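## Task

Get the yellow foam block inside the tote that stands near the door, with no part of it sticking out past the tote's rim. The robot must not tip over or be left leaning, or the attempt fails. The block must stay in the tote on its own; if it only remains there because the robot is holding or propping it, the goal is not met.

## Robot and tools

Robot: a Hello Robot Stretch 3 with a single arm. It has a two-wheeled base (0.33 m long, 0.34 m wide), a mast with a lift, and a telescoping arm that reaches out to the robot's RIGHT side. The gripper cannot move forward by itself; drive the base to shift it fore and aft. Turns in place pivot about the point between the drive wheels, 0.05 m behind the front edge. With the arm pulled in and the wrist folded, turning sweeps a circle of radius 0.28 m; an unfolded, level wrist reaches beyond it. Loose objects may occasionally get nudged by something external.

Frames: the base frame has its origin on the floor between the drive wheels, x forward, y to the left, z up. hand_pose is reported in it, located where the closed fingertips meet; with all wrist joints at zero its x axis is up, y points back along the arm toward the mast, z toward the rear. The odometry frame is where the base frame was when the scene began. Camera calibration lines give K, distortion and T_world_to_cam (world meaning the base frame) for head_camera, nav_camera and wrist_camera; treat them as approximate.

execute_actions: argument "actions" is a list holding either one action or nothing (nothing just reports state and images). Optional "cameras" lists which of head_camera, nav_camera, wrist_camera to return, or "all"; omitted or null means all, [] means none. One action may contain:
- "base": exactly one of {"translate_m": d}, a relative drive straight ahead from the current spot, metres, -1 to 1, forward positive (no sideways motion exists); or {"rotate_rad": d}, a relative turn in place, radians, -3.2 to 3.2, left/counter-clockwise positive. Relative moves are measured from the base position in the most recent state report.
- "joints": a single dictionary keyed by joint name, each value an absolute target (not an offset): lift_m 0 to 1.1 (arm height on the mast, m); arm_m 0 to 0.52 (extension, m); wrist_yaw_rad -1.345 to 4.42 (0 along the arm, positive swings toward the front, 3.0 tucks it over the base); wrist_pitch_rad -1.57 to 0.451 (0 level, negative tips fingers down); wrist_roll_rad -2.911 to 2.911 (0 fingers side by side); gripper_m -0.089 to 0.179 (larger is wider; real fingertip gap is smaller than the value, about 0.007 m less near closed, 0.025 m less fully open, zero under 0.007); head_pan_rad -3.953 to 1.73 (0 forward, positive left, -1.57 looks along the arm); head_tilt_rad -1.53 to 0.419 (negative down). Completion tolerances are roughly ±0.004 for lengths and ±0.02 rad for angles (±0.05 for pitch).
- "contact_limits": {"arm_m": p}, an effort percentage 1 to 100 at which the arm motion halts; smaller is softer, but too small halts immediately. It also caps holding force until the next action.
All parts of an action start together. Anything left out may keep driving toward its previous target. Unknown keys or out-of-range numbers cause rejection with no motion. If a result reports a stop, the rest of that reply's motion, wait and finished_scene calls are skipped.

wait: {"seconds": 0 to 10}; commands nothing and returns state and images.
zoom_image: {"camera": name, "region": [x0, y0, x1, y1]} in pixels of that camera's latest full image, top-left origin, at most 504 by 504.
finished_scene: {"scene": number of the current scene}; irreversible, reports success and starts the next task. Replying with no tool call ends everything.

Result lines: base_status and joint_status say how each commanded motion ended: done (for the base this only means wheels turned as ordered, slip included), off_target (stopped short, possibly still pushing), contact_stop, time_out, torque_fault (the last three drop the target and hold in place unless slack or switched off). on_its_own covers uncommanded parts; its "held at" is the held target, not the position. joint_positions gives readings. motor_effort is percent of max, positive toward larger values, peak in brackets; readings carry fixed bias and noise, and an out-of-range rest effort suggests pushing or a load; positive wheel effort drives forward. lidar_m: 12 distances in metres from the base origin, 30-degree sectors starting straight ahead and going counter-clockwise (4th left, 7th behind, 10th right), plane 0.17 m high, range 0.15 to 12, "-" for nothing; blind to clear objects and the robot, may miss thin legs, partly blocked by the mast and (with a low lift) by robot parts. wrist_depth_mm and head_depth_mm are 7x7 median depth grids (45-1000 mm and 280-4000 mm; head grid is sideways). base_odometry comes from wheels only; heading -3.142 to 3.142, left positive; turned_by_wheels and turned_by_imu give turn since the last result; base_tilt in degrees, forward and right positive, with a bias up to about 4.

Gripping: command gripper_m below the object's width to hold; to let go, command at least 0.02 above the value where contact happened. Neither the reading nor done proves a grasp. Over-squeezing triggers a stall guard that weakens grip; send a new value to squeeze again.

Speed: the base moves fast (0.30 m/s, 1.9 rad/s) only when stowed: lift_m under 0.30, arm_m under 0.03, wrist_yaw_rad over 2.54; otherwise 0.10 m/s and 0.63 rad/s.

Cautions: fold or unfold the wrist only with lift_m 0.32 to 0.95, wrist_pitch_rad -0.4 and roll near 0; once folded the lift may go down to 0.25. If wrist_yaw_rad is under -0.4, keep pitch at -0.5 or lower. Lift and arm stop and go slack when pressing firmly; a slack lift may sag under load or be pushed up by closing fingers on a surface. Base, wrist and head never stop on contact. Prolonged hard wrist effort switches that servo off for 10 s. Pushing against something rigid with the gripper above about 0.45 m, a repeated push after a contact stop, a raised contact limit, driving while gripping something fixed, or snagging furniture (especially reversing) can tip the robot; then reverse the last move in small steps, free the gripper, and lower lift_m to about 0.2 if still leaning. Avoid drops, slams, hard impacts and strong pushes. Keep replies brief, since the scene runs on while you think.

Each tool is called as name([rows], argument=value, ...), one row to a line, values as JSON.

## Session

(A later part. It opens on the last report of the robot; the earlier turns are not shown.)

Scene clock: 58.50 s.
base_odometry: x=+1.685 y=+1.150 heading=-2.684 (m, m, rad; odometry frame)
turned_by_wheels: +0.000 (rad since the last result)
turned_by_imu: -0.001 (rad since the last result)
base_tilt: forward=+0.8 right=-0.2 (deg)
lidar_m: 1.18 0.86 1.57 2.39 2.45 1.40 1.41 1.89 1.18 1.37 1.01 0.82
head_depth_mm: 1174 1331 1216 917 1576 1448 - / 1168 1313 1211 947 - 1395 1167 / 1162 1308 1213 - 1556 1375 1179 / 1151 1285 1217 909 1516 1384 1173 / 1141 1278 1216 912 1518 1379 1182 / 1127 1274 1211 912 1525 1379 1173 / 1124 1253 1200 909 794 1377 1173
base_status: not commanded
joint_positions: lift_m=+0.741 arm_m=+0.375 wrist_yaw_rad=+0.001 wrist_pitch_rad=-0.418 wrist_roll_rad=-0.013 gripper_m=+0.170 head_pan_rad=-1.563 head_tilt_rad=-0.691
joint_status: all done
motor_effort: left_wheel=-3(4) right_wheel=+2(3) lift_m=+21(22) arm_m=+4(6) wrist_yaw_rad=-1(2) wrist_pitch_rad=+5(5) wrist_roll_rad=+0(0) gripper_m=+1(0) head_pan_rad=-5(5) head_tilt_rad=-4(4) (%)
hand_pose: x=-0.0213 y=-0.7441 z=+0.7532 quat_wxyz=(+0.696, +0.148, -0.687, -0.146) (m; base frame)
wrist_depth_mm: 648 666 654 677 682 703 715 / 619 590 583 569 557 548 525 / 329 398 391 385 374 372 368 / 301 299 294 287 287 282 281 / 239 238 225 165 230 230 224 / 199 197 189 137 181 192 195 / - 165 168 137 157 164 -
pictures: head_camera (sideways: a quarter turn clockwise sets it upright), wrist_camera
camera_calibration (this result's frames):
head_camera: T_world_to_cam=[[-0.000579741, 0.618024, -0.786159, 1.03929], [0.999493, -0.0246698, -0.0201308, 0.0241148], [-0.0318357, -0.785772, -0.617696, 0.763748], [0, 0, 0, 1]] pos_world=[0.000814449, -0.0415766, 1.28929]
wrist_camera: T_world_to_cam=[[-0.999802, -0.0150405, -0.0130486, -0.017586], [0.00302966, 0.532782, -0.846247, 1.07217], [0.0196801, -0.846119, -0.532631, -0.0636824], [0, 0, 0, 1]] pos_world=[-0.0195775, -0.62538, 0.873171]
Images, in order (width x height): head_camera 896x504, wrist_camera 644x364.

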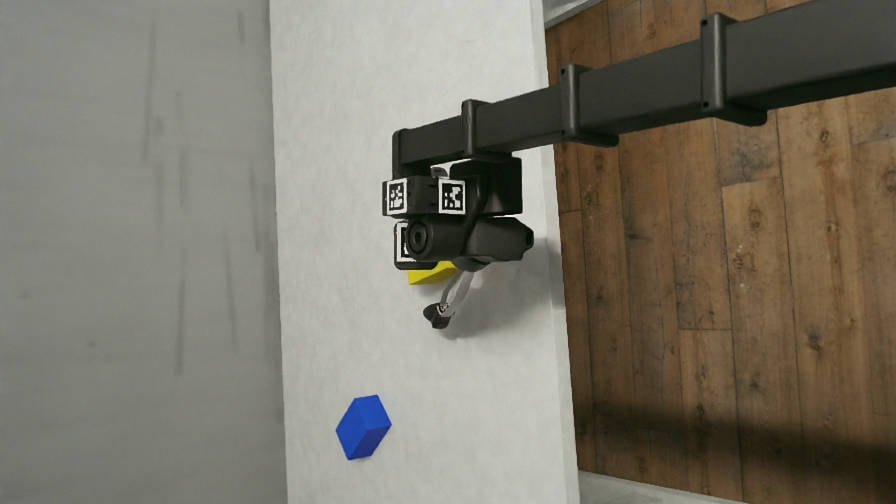

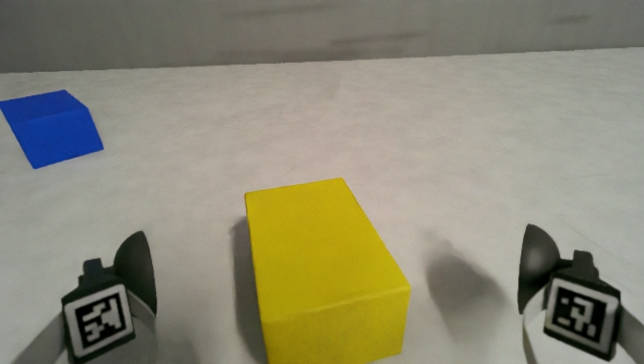

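execute_actions([
  {"joints":{"gripper_m":0.02,"lift_m":0.733}},
], cameras=[])

execute_actions([
  {"joints":{"lift_m":0.78}},
], cameras=[])

execute_actions([
  {"joints":{"arm_m":0,"wrist_yaw_rad":2.7}},
], cameras=[])

execute_actions([
  {"base":{"rotate_rad":1.54},"joints":{"lift_m":0.29,"head_pan_rad":0}},
], cameras=["wrist_camera"])

execute_actions([
  {"base":{"translate_m":1}},
], cameras=[])

execute_actions([
  {"base":{"translate_m":0.85}},
], cameras=[])

execute_actions([
  {"base":{"rotate_rad":-1.47}},
], cameras=["nav_camera"])

Scene clock: 61.40 s.
base_odometry: x=+1.685 y=+1.150 heading=-2.684 (m, m, rad; odometry frame)
turned_by_wheels: +0.000 (rad since the last result)
turned_by_imu: -0.001 (rad since the last result)
base_tilt: forward=+0.9 right=-0.2 (deg)
lidar_m: 1.18 0.86 1.57 2.40 2.45 1.40 1.40 1.90 1.18 1.37 1.01 0.82
head_depth_mm: 1172 1319 1225 917 1561 1418 - / 1164 1319 1219 946 - 1379 1167 / 1161 1299 1218 - 1568 1378 1184 / 1145 1287 1218 1018 1517 1381 1180 / 1141 1270 1216 910 1511 1372 1182 / 1135 1268 1214 908 1518 1376 1182 / 1125 1251 1208 910 795 1378 1172
base_status: not commanded
joint_positions: lift_m=+0.734 arm_m=+0.375 wrist_yaw_rad=+0.001 wrist_pitch_rad=-0.417 wrist_roll_rad=-0.013 gripper_m=+0.021 head_pan_rad=-1.563 head_tilt_rad=-0.691
joint_status: all done
motor_effort: left_wheel=-3(4) right_wheel=+2(2) lift_m=+22(23) arm_m=+4(4) wrist_yaw_rad=-1(1) wrist_pitch_rad=+5(5) wrist_roll_rad=+0(0) gripper_m=-18(99) head_pan_rad=-5(5) head_tilt_rad=-5(5) (%)
hand_pose: x=-0.0213 y=-0.7442 z=+0.7465 quat_wxyz=(+0.697, +0.148, -0.687, -0.145) (m; base frame)
wrist_depth_mm: 661 669 665 677 671 699 707 / 586 574 558 541 531 521 503 / 319 381 373 371 362 355 350 / 289 283 281 190 276 269 268 / 230 228 226 152 218 217 216 / 192 189 - 127 131 183 181 / 164 162 156 134 150 157 157
pictures: none
No camera images: the call's "cameras" was empty. Leave "cameras" out to get every camera's image.

Scene clock: 62.67 s.
base_odometry: x=+1.685 y=+1.150 heading=-2.684 (m, m, rad; odometry frame)
turned_by_wheels: +0.000 (rad since the last result)
turned_by_imu: +0.000 (rad since the last result)
base_tilt: forward=+0.8 right=-0.1 (deg)
lidar_m: 1.18 0.86 1.57 2.40 2.45 1.39 1.41 1.89 1.18 1.37 1.01 0.82
head_depth_mm: 1177 1326 1221 915 1579 - - / 1172 1317 1223 985 - 1367 1186 / 1159 1303 1279 - 1563 1369 1171 / 1151 1294 1218 854 1511 1381 1178 / 1142 1285 1214 912 1521 1377 1178 / 1135 1271 1204 910 1527 1374 1173 / 1123 1259 1206 910 798 1372 1175
base_status: not commanded
joint_positions: lift_m=+0.779 arm_m=+0.375 wrist_yaw_rad=+0.001 wrist_pitch_rad=-0.418 wrist_roll_rad=-0.013 gripper_m=+0.021 head_pan_rad=-1.563 head_tilt_rad=-0.691
joint_status: all done
motor_effort: left_wheel=-3(4) right_wheel=+2(3) lift_m=+58(61) arm_m=+3(3) wrist_yaw_rad=-1(1) wrist_pitch_rad=+5(5) wrist_roll_rad=+0(0) gripper_m=-19(20) head_pan_rad=-5(5) head_tilt_rad=-5(5) (%)
hand_pose: x=-0.0213 y=-0.7441 z=+0.7920 quat_wxyz=(+0.696, +0.148, -0.687, -0.146) (m; base frame)
wrist_depth_mm: 648 669 670 668 697 703 699 / 679 705 702 718 707 678 671 / 445 497 490 468 480 469 457 / 341 363 369 192 361 356 351 / 301 298 297 151 289 285 283 / 249 248 - 126 131 239 238 / 213 212 205 134 196 208 204
pictures: none
No camera images: the call's "cameras" was empty. Leave "cameras" out to get every camera's image.

Scene clock: 66.63 s.
base_odometry: x=+1.685 y=+1.150 heading=-2.684 (m, m, rad; odometry frame)
turned_by_wheels: +0.000 (rad since the last result)
turned_by_imu: -0.001 (rad since the last result)
base_tilt: forward=+0.9 right=-0.1 (deg)
lidar_m: 1.18 0.86 1.57 2.40 2.45 1.40 1.41 1.89 1.19 1.37 1.01 0.82
head_depth_mm: 1179 1335 1222 917 1572 1370 - / 1170 1318 1218 914 1568 1383 - / 1165 1302 1211 916 1577 1381 1227 / 1156 1292 1219 915 1526 1377 - / 1141 1279 1210 908 1513 1374 - / 1131 1270 1207 910 1526 1372 1185 / 1122 1255 1219 908 794 1377 1178
base_status: not commanded
joint_positions: lift_m=+0.779 arm_m=+0.000 wrist_yaw_rad=+2.698 wrist_pitch_rad=-0.418 wrist_roll_rad=-0.013 gripper_m=+0.021 head_pan_rad=-1.563 head_tilt_rad=-0.691
joint_status: all done
motor_effort: left_wheel=-3(4) right_wheel=+2(2) lift_m=+58(59) arm_m=-4(6) wrist_yaw_rad=+3(6) wrist_pitch_rad=+5(5) wrist_roll_rad=+0(0) gripper_m=-19(20) head_pan_rad=-5(4) head_tilt_rad=-6(4) (%)
hand_pose: x=+0.0750 y=+0.0574 z=+0.7920 quat_wxyz=(+0.296, +0.703, -0.007, +0.647) (m; base frame)
wrist_depth_mm: - - - - - 743 850 / - - - - - 816 930 / - - - - - 886 896 / - - - 193 - 933 689 / - - - 152 - - - / - - - 126 131 - - / - - 945 133 925 917 902
pictures: none
No camera images: the call's "cameras" was empty. Leave "cameras" out to get every camera's image.

Scene clock: 71.93 s.
base_odometry: x=+1.685 y=+1.150 heading=-1.144 (m, m, rad; odometry frame)
turned_by_wheels: +1.540 (rad since the last result)
turned_by_imu: +1.549 (rad since the last result)
base_tilt: forward=+0.8 right=-0.1 (deg)
lidar_m: 2.39 2.43 1.40 1.41 1.88 1.18 1.37 1.01 0.82 1.09 0.86 1.53
head_depth_mm: 2126 2352 1665 1805 1604 1383 1182 / 2092 2346 2591 2063 1654 1372 1185 / 2077 2335 2512 2071 1652 1394 1183 / 2041 2288 2481 2035 1657 1377 1184 / 2011 2284 2514 2051 1654 1379 1173 / 1983 2209 2476 2054 1650 1375 1177 / 1950 2181 2462 2016 1637 1371 1169
base_status: done
joint_positions: lift_m=+0.291 arm_m=+0.000 wrist_yaw_rad=+2.698 wrist_pitch_rad=-0.419 wrist_roll_rad=-0.013 gripper_m=+0.021 head_pan_rad=-0.007 head_tilt_rad=-0.691
joint_status: all done
motor_effort: left_wheel=-4(7) right_wheel=+3(6) lift_m=+23(55) arm_m=-4(4) wrist_yaw_rad=+3(3) wrist_pitch_rad=+5(5) wrist_roll_rad=+0(0) gripper_m=-20(21) head_pan_rad=+5(53) head_tilt_rad=-5(5) (%)
hand_pose: x=+0.0750 y=+0.0573 z=+0.3030 quat_wxyz=(+0.296, +0.703, -0.006, +0.647) (m; base frame)
wrist_depth_mm: - - - - - - - / - - - - - - - / - - - - - - - / 833 842 807 193 791 762 775 / - 658 637 152 621 634 629 / - 548 - 126 132 532 528 / - 482 - 133 434 451 452
pictures: wrist_camera
camera_calibration (this result's frames):
wrist_camera: T_world_to_cam=[[0.90906, -0.41646, -0.0130506, -0.035294], [-0.232188, -0.480321, -0.845801, 0.339498], [0.345974, 0.771915, -0.533338, 0.255716], [0, 0, 0, 1]] pos_world=[0.0224405, -0.0490217, 0.42307]
Images, in order (width x height): wrist_camera 644x364.

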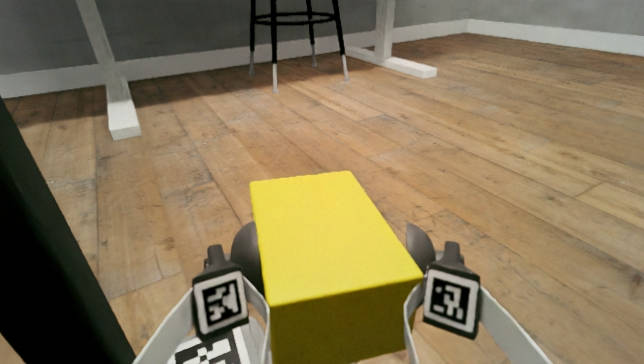

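Scene clock: 77.03 s.
base_odometry: x=+2.099 y=+0.240 heading=-1.144 (m, m, rad; odometry frame)
turned_by_wheels: +0.000 (rad since the last result)
turned_by_imu: +0.003 (rad since the last result)
base_tilt: forward=+0.8 right=-0.2 (deg)
lidar_m: 1.40 1.42 1.83 1.50 1.80 2.09 2.36 1.51 0.77 1.08 0.75 1.50
head_depth_mm: 1224 1390 1577 1837 1658 1383 1181 / 1206 1362 1552 1800 1655 1382 1179 / 1185 1342 1527 1795 1647 1383 1184 / 1173 1315 1495 1737 1651 1376 1178 / 1164 1295 1484 1707 1655 1371 1179 / 1149 1286 1465 1658 1643 1379 1184 / 1132 1263 1431 1659 1653 1367 1175
base_status: done
joint_positions: lift_m=+0.291 arm_m=+0.000 wrist_yaw_rad=+2.698 wrist_pitch_rad=-0.419 wrist_roll_rad=-0.013 gripper_m=+0.021 head_pan_rad=-0.007 head_tilt_rad=-0.692
joint_status: not commanded
motor_effort: left_wheel=-4(9) right_wheel=+3(8) lift_m=+23(22) arm_m=-4(4) wrist_yaw_rad=+3(3) wrist_pitch_rad=+6(5) wrist_roll_rad=+0(0) gripper_m=-20(21) head_pan_rad=+4(4) head_tilt_rad=-5(5) (%)
hand_pose: x=+0.0749 y=+0.0573 z=+0.3030 quat_wxyz=(+0.296, +0.703, -0.006, +0.647) (m; base frame)
wrist_depth_mm: - - - - - - - / - - - - - - - / - - - - - - - / 816 820 801 194 776 772 771 / - 651 642 152 627 631 618 / - 541 - 126 131 513 526 / - 489 - 133 442 452 448
pictures: none
No camera images: the call's "cameras" was empty. Leave "cameras" out to get every camera's image.

Scene clock: 81.70 s.
base_odometry: x=+2.450 y=-0.534 heading=-1.145 (m, m, rad; odometry frame)
turned_by_wheels: +0.000 (rad since the last result)
turned_by_imu: +0.002 (rad since the last result)
base_tilt: forward=+0.8 right=-0.2 (deg)
lidar_m: 0.56 0.57 0.72 1.62 1.72 1.93 2.75 1.40 0.68 2.74 0.88 0.60
head_depth_mm: 460 518 593 693 834 1041 1181 / 441 503 575 673 815 1013 1174 / 444 496 558 650 796 986 1158 / 438 492 560 648 777 961 1150 / 433 486 551 636 758 937 1134 / 428 480 544 624 745 912 1117 / 423 474 536 616 733 891 1103
base_status: done
joint_positions: lift_m=+0.291 arm_m=+0.000 wrist_yaw_rad=+2.698 wrist_pitch_rad=-0.419 wrist_roll_rad=-0.013 gripper_m=+0.021 head_pan_rad=-0.007 head_tilt_rad=-0.692
joint_status: not commanded
motor_effort: left_wheel=-4(8) right_wheel=+3(8) lift_m=+23(23) arm_m=-4(4) wrist_yaw_rad=+3(2) wrist_pitch_rad=+5(6) wrist_roll_rad=+0(0) gripper_m=-20(20) head_pan_rad=+4(4) head_tilt_rad=-4(3) (%)
hand_pose: x=+0.0749 y=+0.0573 z=+0.3030 quat_wxyz=(+0.296, +0.703, -0.006, +0.647) (m; base frame)
wrist_depth_mm: - - - - 698 530 440 / - - - - 743 558 461 / - - - - 771 584 474 / 830 821 805 193 753 601 490 / - 657 655 152 635 587 505 / - 548 - 127 131 523 499 / - 485 - 133 434 455 448
pictures: none
No camera images: the call's "cameras" was empty. Leave "cameras" out to get every camera's image.

Scene clock: 83.80 s.
base_odometry: x=+2.450 y=-0.534 heading=-2.614 (m, m, rad; odometry frame)
turned_by_wheels: -1.470 (rad since the last result)
turned_by_imu: -1.476 (rad since the last result)
base_tilt: forward=+0.8 right=-0.2 (deg)
lidar_m: 2.00 0.78 0.58 0.56 0.58 0.80 2.03 1.66 2.43 2.29 1.40 0.68
head_depth_mm: 2319 2622 2623 1139 1133 1134 1159 / 2343 2625 2772 2067 1649 1380 1182 / 2338 2589 2763 2065 1647 1386 1178 / 2290 2619 2711 2030 1642 1378 1173 / 2283 2596 2716 2048 1667 1377 1179 / 2253 2492 2475 2063 1642 1373 1184 / 1711 1731 1712 1783 1592 1382 1178
base_status: done
joint_positions: lift_m=+0.291 arm_m=+0.000 wrist_yaw_rad=+2.698 wrist_pitch_rad=-0.419 wrist_roll_rad=-0.013 gripper_m=+0.021 head_pan_rad=-0.007 head_tilt_rad=-0.692
joint_status: not commanded
motor_effort: left_wheel=+2(9) right_wheel=-4(8) lift_m=+24(23) arm_m=-4(4) wrist_yaw_rad=+2(2) wrist_pitch_rad=+5(6) wrist_roll_rad=+0(0) gripper_m=-20(19) head_pan_rad=+5(4) head_tilt_rad=-5(5) (%)
hand_pose: x=+0.0749 y=+0.0573 z=+0.3030 quat_wxyz=(+0.296, +0.703, -0.006, +0.647) (m; base frame)
wrist_depth_mm: 463 499 541 598 688 788 873 / 487 529 581 669 736 841 - / 516 564 635 691 779 903 - / 567 608 639 193 788 763 763 / - 625 662 152 632 630 621 / - 552 - 127 131 532 535 / - 486 - 133 433 454 444
pictures: nav_camera (sideways: a quarter turn counterclockwise sets it upright)
camera_calibration (this result's frames):
nav_camera: T_world_to_cam=[[0.624148, -0.0567371, 0.779243, -0.976585], [-0.051573, -0.998176, -0.0313694, 0.0899671], [0.779602, -0.0206087, -0.625936, 0.766241], [0, 0, 0, 1]] pos_world=[0.0168111, 0.0501857, 1.24344]
Images, in order (width x height): nav_camera 672x504.

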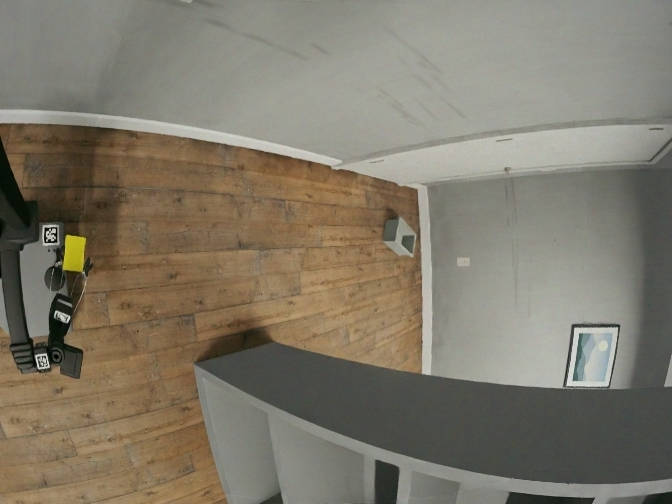

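execute_actions([
  {"base":{"translate_m":1}},
], cameras=[])

execute_actions([
  {"base":{"translate_m":0.65}},
], cameras=[])

execute_actions([
  {"base":{"rotate_rad":1.65},"joints":{"lift_m":0.4,"head_pan_rad":-1.57,"head_tilt_rad":-1.0}},
], cameras=["head_camera"])

execute_actions([
  {"joints":{"wrist_yaw_rad":0}},
], cameras=["wrist_camera"])

Scene clock: 89.50 s.
base_odometry: x=+1.586 y=-1.038 heading=-2.614 (m, m, rad; odometry frame)
turned_by_wheels: +0.000 (rad since the last result)
turned_by_imu: +0.003 (rad since the last result)
base_tilt: forward=+0.8 right=-0.2 (deg)
lidar_m: 1.74 0.72 0.56 0.54 0.57 0.79 2.29 0.59 0.43 0.42 2.43 1.79
head_depth_mm: 1459 1634 1874 2022 1646 1372 1185 / 1470 1645 1850 2021 1646 1377 1175 / 1448 1649 1863 2025 1650 1372 1185 / 1455 1651 1857 2020 1619 1368 1177 / 1458 1638 1857 2026 1606 1369 1182 / 1463 1630 1851 1975 1638 1384 1178 / 1456 1610 1709 1628 1558 1372 1177
base_status: done
joint_positions: lift_m=+0.291 arm_m=+0.000 wrist_yaw_rad=+2.698 wrist_pitch_rad=-0.419 wrist_roll_rad=-0.013 gripper_m=+0.021 head_pan_rad=-0.007 head_tilt_rad=-0.692
joint_status: not commanded
motor_effort: left_wheel=+1(8) right_wheel=-3(7) lift_m=+22(23) arm_m=-4(4) wrist_yaw_rad=+2(2) wrist_pitch_rad=+6(6) wrist_roll_rad=+0(0) gripper_m=-19(18) head_pan_rad=+4(4) head_tilt_rad=-5(5) (%)
hand_pose: x=+0.0749 y=+0.0573 z=+0.3030 quat_wxyz=(+0.296, +0.703, -0.006, +0.647) (m; base frame)
wrist_depth_mm: 452 477 536 583 643 728 850 / 470 517 563 638 695 785 931 / 506 553 592 671 753 857 969 / 546 591 648 193 775 779 787 / - 610 660 152 625 621 621 / - 554 - 126 132 534 527 / - 491 - 133 432 464 450
pictures: none
No camera images: the call's "cameras" was empty. Leave "cameras" out to get every camera's image.

Scene clock: 93.37 s.
base_odometry: x=+1.024 y=-1.365 heading=-2.614 (m, m, rad; odometry frame)
turned_by_wheels: +0.000 (rad since the last result)
turned_by_imu: +0.002 (rad since the last result)
base_tilt: forward=+0.9 right=-0.2 (deg)
lidar_m: 1.09 0.71 0.53 0.51 0.55 0.77 2.26 0.78 0.94 2.71 1.52 1.13
head_depth_mm: 905 1015 1155 1341 1549 1384 1178 / 903 1013 1156 1338 1539 1365 1181 / 904 1009 1150 1331 1542 1379 1171 / 897 1012 1149 1330 1533 1378 1154 / 900 1005 1149 1326 1525 1378 1171 / 903 1010 1148 1324 1520 1371 1154 / 895 1005 1140 1322 1502 1367 1177
base_status: done
joint_positions: lift_m=+0.291 arm_m=+0.000 wrist_yaw_rad=+2.698 wrist_pitch_rad=-0.419 wrist_roll_rad=-0.013 gripper_m=+0.021 head_pan_rad=-0.007 head_tilt_rad=-0.692
joint_status: not commanded
motor_effort: left_wheel=+1(8) right_wheel=-3(7) lift_m=+24(23) arm_m=-4(4) wrist_yaw_rad=+3(2) wrist_pitch_rad=+6(6) wrist_roll_rad=+0(0) gripper_m=-19(19) head_pan_rad=+4(4) head_tilt_rad=-4(4) (%)
hand_pose: x=+0.0749 y=+0.0573 z=+0.3030 quat_wxyz=(+0.296, +0.703, -0.006, +0.647) (m; base frame)
wrist_depth_mm: 421 466 503 567 619 706 823 / 451 485 537 602 677 755 886 / 478 523 571 645 729 851 906 / 530 550 602 193 764 772 750 / - 590 629 153 643 601 506 / - 557 - 126 132 528 423 / - 480 - 133 434 457 409
pictures: none
No camera images: the call's "cameras" was empty. Leave "cameras" out to get every camera's image.

Scene clock: 96.87 s.
base_odometry: x=+1.024 y=-1.365 heading=-0.964 (m, m, rad; odometry frame)
turned_by_wheels: +1.650 (rad since the last result)
turned_by_imu: +1.659 (rad since the last result)
base_tilt: forward=+0.8 right=-0.2 (deg)
lidar_m: 0.51 0.57 0.84 3.28 0.87 1.01 2.92 1.42 1.11 1.09 0.66 0.52
head_depth_mm: 972 1143 1398 1560 1369 1219 1101 / 978 1158 1408 1535 1365 1224 1116 / 987 1165 1433 1539 1351 1236 - / 997 1181 1441 1543 1357 1224 - / 1007 1187 1454 1551 1318 1209 1097 / 1015 1203 1480 1545 1356 1208 1093 / 1020 1189 1357 1402 1327 1206 1097
base_status: done
joint_positions: lift_m=+0.399 arm_m=+0.000 wrist_yaw_rad=+2.698 wrist_pitch_rad=-0.420 wrist_roll_rad=-0.013 gripper_m=+0.021 head_pan_rad=-1.563 head_tilt_rad=-0.988
joint_status: all done
motor_effort: left_wheel=-4(8) right_wheel=+2(8) lift_m=+58(61) arm_m=-4(4) wrist_yaw_rad=+2(2) wrist_pitch_rad=+6(6) wrist_roll_rad=+0(0) gripper_m=-20(20) head_pan_rad=-5(52) head_tilt_rad=-7(32) (%)
hand_pose: x=+0.0749 y=+0.0573 z=+0.4116 quat_wxyz=(+0.296, +0.703, -0.006, +0.647) (m; base frame)
wrist_depth_mm: - - - - 808 589 453 / - - - - 866 609 465 / - - - - 908 625 482 / - - - 192 906 642 489 / - 804 820 152 778 668 508 / - 680 - 126 132 649 519 / - 610 571 133 545 573 499
pictures: head_camera (sideways: a quarter turn clockwise sets it upright)
camera_calibration (this result's frames):
head_camera: T_world_to_cam=[[-0.00220083, 0.820624, -0.571464, 0.759523], [0.999438, -0.0173091, -0.028705, 0.0352682], [-0.0334475, -0.571206, -0.820125, 1.02702], [0, 0, 0, 1]] pos_world=[0.000774358, -0.0360331, 1.27734]
Images, in order (width x height): head_camera 896x504.

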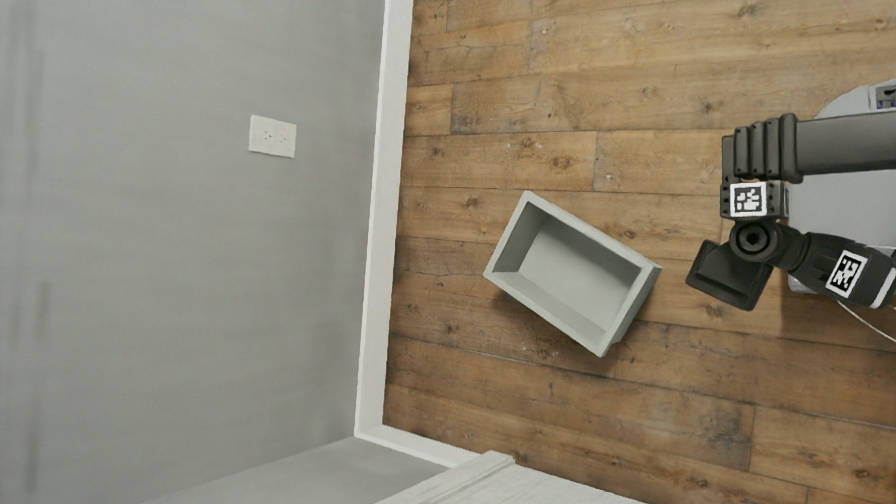

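Scene clock: 99.23 s.
base_odometry: x=+1.024 y=-1.365 heading=-0.964 (m, m, rad; odometry frame)
turned_by_wheels: +0.000 (rad since the last result)
turned_by_imu: +0.000 (rad since the last result)
base_tilt: forward=+0.9 right=-0.2 (deg)
lidar_m: 0.51 0.57 0.83 3.28 0.87 1.01 2.94 1.42 1.11 1.09 0.66 0.52
head_depth_mm: 971 1141 1393 1553 1361 1217 1105 / 981 1156 1409 1540 1359 1210 1110 / 992 1163 1422 1540 1358 1232 - / 999 1181 1437 1537 1311 1191 - / 1005 1192 1458 1530 1318 1211 1096 / 1012 1196 1491 1537 1362 1208 1097 / 1023 1191 1360 1397 1332 1213 1095
base_status: not commanded
joint_positions: lift_m=+0.399 arm_m=+0.000 wrist_yaw_rad=+0.002 wrist_pitch_rad=-0.420 wrist_roll_rad=-0.013 gripper_m=+0.021 head_pan_rad=-1.563 head_tilt_rad=-0.988
joint_status: all done
motor_effort: left_wheel=-4(3) right_wheel=+2(3) lift_m=+58(58) arm_m=-4(4) wrist_yaw_rad=-2(3) wrist_pitch_rad=+6(6) wrist_roll_rad=+0(0) gripper_m=-19(20) head_pan_rad=-5(5) head_tilt_rad=-8(7) (%)
hand_pose: x=-0.0210 y=-0.3694 z=+0.4116 quat_wxyz=(+0.696, +0.149, -0.687, -0.146) (m; base frame)
wrist_depth_mm: 572 781 810 753 725 728 715 / 575 812 881 832 796 799 756 / 543 786 922 876 864 848 830 / 566 823 971 193 910 880 888 / 566 772 798 152 809 783 783 / 585 676 - 126 131 665 670 / 570 587 512 133 530 575 567
pictures: wrist_camera
camera_calibration (this result's frames):
wrist_camera: T_world_to_cam=[[-0.999782, -0.0163039, -0.0130677, -0.0165789], [0.00233827, 0.53418, -0.845367, 0.583595], [0.0207633, -0.845213, -0.534025, 0.0723291], [0, 0, 0, 1]] pos_world=[-0.0194417, -0.250881, 0.531761]
Images, in order (width x height): wrist_camera 644x364.

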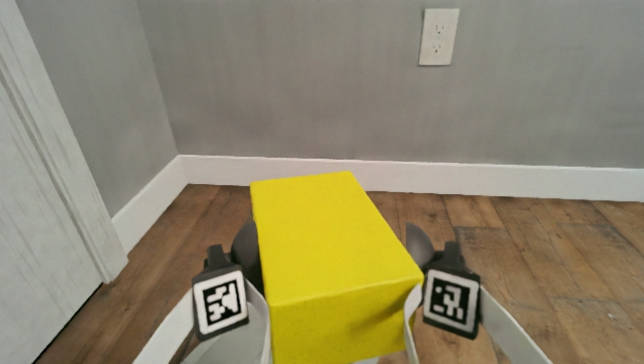

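execute_actions([
  {"base":{"translate_m":0.02},"joints":{"wrist_pitch_rad":-0.9,"arm_m":0.27,"lift_m":0.33}},
], cameras=["head_camera","wrist_camera"])

Scene clock: 102.73 s.
base_odometry: x=+1.036 y=-1.381 heading=-0.965 (m, m, rad; odometry frame)
turned_by_wheels: +0.000 (rad since the last result)
turned_by_imu: -0.001 (rad since the last result)
base_tilt: forward=+0.9 right=-0.1 (deg)
lidar_m: 0.49 0.55 0.80 3.16 0.87 1.01 2.95 1.42 1.11 1.09 0.64 0.50
head_depth_mm: 974 1149 1390 1556 1374 1214 1093 / 984 1159 1403 1545 1371 1209 1136 / 990 1174 1425 1545 1348 1212 - / 998 1180 1449 1542 1311 1218 - / 1009 1200 1459 1529 1330 1216 1092 / 1011 1199 1475 1534 1350 1211 1090 / 1026 1185 1311 1349 1312 1200 1095
base_status: done
joint_positions: lift_m=+0.331 arm_m=+0.270 wrist_yaw_rad=+0.001 wrist_pitch_rad=-0.910 wrist_roll_rad=-0.013 gripper_m=+0.021 head_pan_rad=-1.563 head_tilt_rad=-0.988
joint_status: all done
motor_effort: left_wheel=-4(5) right_wheel=+2(6) lift_m=+23(55) arm_m=+4(3) wrist_yaw_rad=+0(2) wrist_pitch_rad=+3(4) wrist_roll_rad=+0(0) gripper_m=-19(20) head_pan_rad=-5(5) head_tilt_rad=-7(6) (%)
hand_pose: x=-0.0215 y=-0.5529 z=+0.2522 quat_wxyz=(+0.639, +0.313, -0.630, -0.309) (m; base frame)
wrist_depth_mm: 538 636 644 622 607 605 596 / 535 594 588 581 570 570 566 / 521 523 521 518 519 518 502 / 477 478 476 192 364 471 470 / 438 438 428 152 350 420 433 / 414 410 - 126 131 401 400 / 385 383 368 133 261 371 371
pictures: head_camera (sideways: a quarter turn clockwise sets it upright), wrist_camera
camera_calibration (this result's frames):
head_camera: T_world_to_cam=[[-0.00204255, 0.820624, -0.571464, 0.759522], [0.999435, -0.0175019, -0.028705, 0.0352683], [-0.0335577, -0.5712, -0.820125, 1.02702], [0, 0, 0, 1]] pos_world=[0.000767408, -0.0360321, 1.27734]
wrist_camera: T_world_to_cam=[[-0.999817, -0.00655285, -0.0179823, -0.015522], [0.00318759, 0.869425, -0.494055, 0.643566], [0.0188717, -0.494021, -0.869245, 0.110744], [0, 0, 0, 1]] pos_world=[-0.0196605, -0.504924, 0.413941]
Images, in order (width x height): head_camera 896x504, wrist_camera 644x364.

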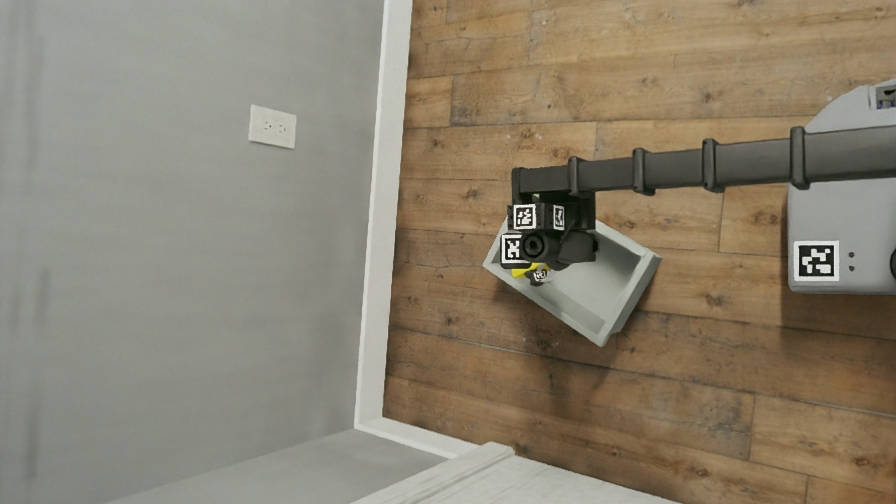

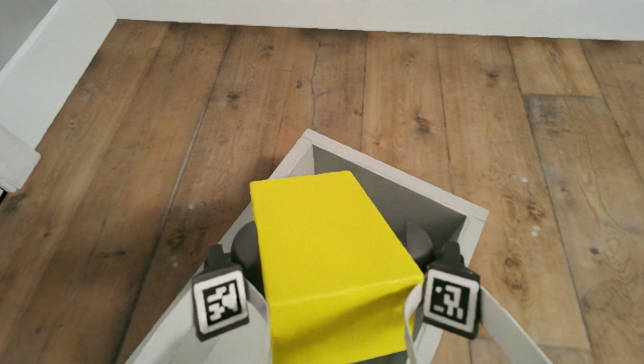

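execute_actions([
  {"joints":{"lift_m":0.16}},
], cameras=[])

execute_actions([
  {"joints":{"gripper_m":0.1}},
], cameras=[])

execute_actions([
  {"joints":{"lift_m":0.3}},
], cameras=["wrist_camera"])

finished_scene(scene=1)

Scene clock: 105.97 s.
base_odometry: x=+1.036 y=-1.381 heading=-0.965 (m, m, rad; odometry frame)
turned_by_wheels: +0.000 (rad since the last result)
turned_by_imu: -0.001 (rad since the last result)
base_tilt: forward=+0.8 right=-0.1 (deg)
lidar_m: 0.49 0.55 0.81 3.16 0.87 1.01 2.95 1.43 1.11 1.09 0.64 0.50
head_depth_mm: 976 1150 1401 1549 1367 1227 1105 / 978 1151 1414 1545 1359 1221 1126 / 988 1176 1425 1540 1369 1218 - / 1001 1178 1454 1557 1375 1214 - / 1004 1193 1475 1552 1335 1212 1090 / 1014 1208 1484 1541 1355 1202 1091 / 1026 1181 1310 1337 1301 1209 1090
base_status: not commanded
joint_positions: lift_m=+0.161 arm_m=+0.270 wrist_yaw_rad=+0.001 wrist_pitch_rad=-0.911 wrist_roll_rad=-0.013 gripper_m=+0.021 head_pan_rad=-1.563 head_tilt_rad=-0.988
joint_status: all done
motor_effort: left_wheel=-3(3) right_wheel=+2(3) lift_m=+24(22) arm_m=+4(4) wrist_yaw_rad=+0(0) wrist_pitch_rad=+3(3) wrist_roll_rad=+0(0) gripper_m=-19(19) head_pan_rad=-5(4) head_tilt_rad=-6(7) (%)
hand_pose: x=-0.0215 y=-0.5528 z=+0.0821 quat_wxyz=(+0.639, +0.313, -0.630, -0.309) (m; base frame)
wrist_depth_mm: 392 387 209 230 201 374 369 / 344 348 199 263 229 195 176 / 315 165 220 297 264 221 159 / 149 172 231 192 274 226 268 / 149 188 243 152 254 168 246 / 161 207 - 127 132 123 231 / 174 216 218 133 157 114 217
pictures: none
No camera images: the call's "cameras" was empty. Leave "cameras" out to get every camera's image.

Scene clock: 107.27 s.
base_odometry: x=+1.036 y=-1.381 heading=-0.964 (m, m, rad; odometry frame)
turned_by_wheels: +0.000 (rad since the last result)
turned_by_imu: +0.000 (rad since the last result)
base_tilt: forward=+0.8 right=-0.1 (deg)
lidar_m: 0.49 0.55 0.81 3.16 0.87 1.01 2.95 1.42 1.11 1.09 0.64 0.50
head_depth_mm: 972 1139 1384 1561 1366 1215 1094 / 984 1160 1405 1552 1364 1219 1130 / 990 1170 1427 1549 1366 1215 - / 991 1179 1447 1546 1383 1212 - / 1006 1187 1465 1543 1342 1217 1098 / 1011 1207 1488 1539 1360 1210 1097 / 1023 1180 1316 1346 1310 1206 1087
base_status: not commanded
joint_positions: lift_m=+0.161 arm_m=+0.270 wrist_yaw_rad=+0.003 wrist_pitch_rad=-0.908 wrist_roll_rad=-0.013 gripper_m=+0.100 head_pan_rad=-1.563 head_tilt_rad=-0.988
joint_status: all done
motor_effort: left_wheel=-2(4) right_wheel=-1(2) lift_m=+23(24) arm_m=+3(4) wrist_yaw_rad=-3(4) wrist_pitch_rad=+2(3) wrist_roll_rad=+0(0) gripper_m=+1(84) head_pan_rad=-5(4) head_tilt_rad=-6(8) (%)
hand_pose: x=-0.0212 y=-0.5534 z=+0.0825 quat_wxyz=(+0.640, +0.313, -0.631, -0.307) (m; base frame)
wrist_depth_mm: 390 391 377 225 204 374 367 / 349 346 192 260 229 196 177 / 317 165 212 295 265 223 159 / 280 163 236 280 274 243 146 / 143 179 251 252 254 181 134 / 154 189 230 190 233 125 229 / 167 199 221 179 180 129 216
pictures: none
No camera images: the call's "cameras" was empty. Leave "cameras" out to get every camera's image.

Scene clock: 109.37 s.
base_odometry: x=+1.036 y=-1.381 heading=-0.964 (m, m, rad; odometry frame)
turned_by_wheels: +0.000 (rad since the last result)
turned_by_imu: -0.001 (rad since the last result)
base_tilt: forward=+0.8 right=-0.2 (deg)
lidar_m: 0.49 0.55 0.81 3.14 0.87 1.01 2.96 1.42 1.11 1.09 0.64 0.50
head_depth_mm: 969 1156 1394 1555 1363 1220 1099 / 976 1157 1408 1549 1364 1214 1133 / 985 1170 1425 1551 1364 1227 - / 998 1183 1444 1536 1298 1222 - / 1006 1185 1465 1537 1335 1210 1091 / 1017 1208 1484 1547 1353 1213 1089 / 1023 1185 1317 1343 1306 1202 1087
base_status: not commanded
joint_positions: lift_m=+0.299 arm_m=+0.270 wrist_yaw_rad=+0.002 wrist_pitch_rad=-0.908 wrist_roll_rad=-0.013 gripper_m=+0.100 head_pan_rad=-1.563 head_tilt_rad=-0.988
joint_status: all done
motor_effort: left_wheel=-3(3) right_wheel=+1(1) lift_m=+57(61) arm_m=+3(3) wrist_yaw_rad=-2(3) wrist_pitch_rad=+3(2) wrist_roll_rad=+0(0) gripper_m=+1(1) head_pan_rad=-5(5) head_tilt_rad=-7(7) (%)
hand_pose: x=-0.0213 y=-0.5533 z=+0.2213 quat_wxyz=(+0.640, +0.313, -0.631, -0.308) (m; base frame)
wrist_depth_mm: 526 617 596 604 590 574 561 / 510 545 534 540 526 525 528 / 496 493 487 349 477 483 470 / 453 448 446 380 326 440 434 / 412 406 338 398 388 390 397 / 381 381 370 369 373 378 371 / 351 348 339 308 330 339 343
pictures: wrist_camera
camera_calibration (this result's frames):
wrist_camera: T_world_to_cam=[[-0.999806, -0.00807756, -0.0179702, -0.0167205], [0.00189701, 0.868388, -0.495881, 0.628516], [0.0196106, -0.495819, -0.868204, 0.082425], [0, 0, 0, 1]] pos_world=[-0.019526, -0.505063, 0.382931]
Images, in order (width x height): wrist_camera 644x364.

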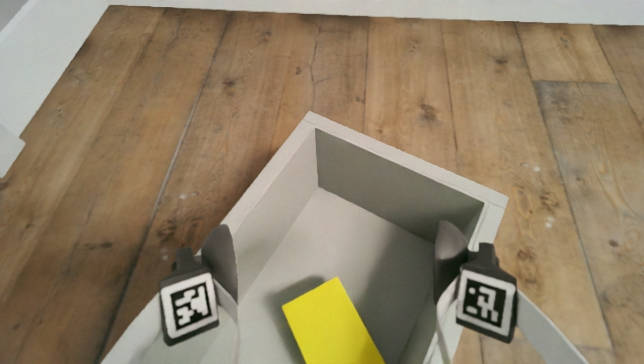

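The scene is finished: the task was done.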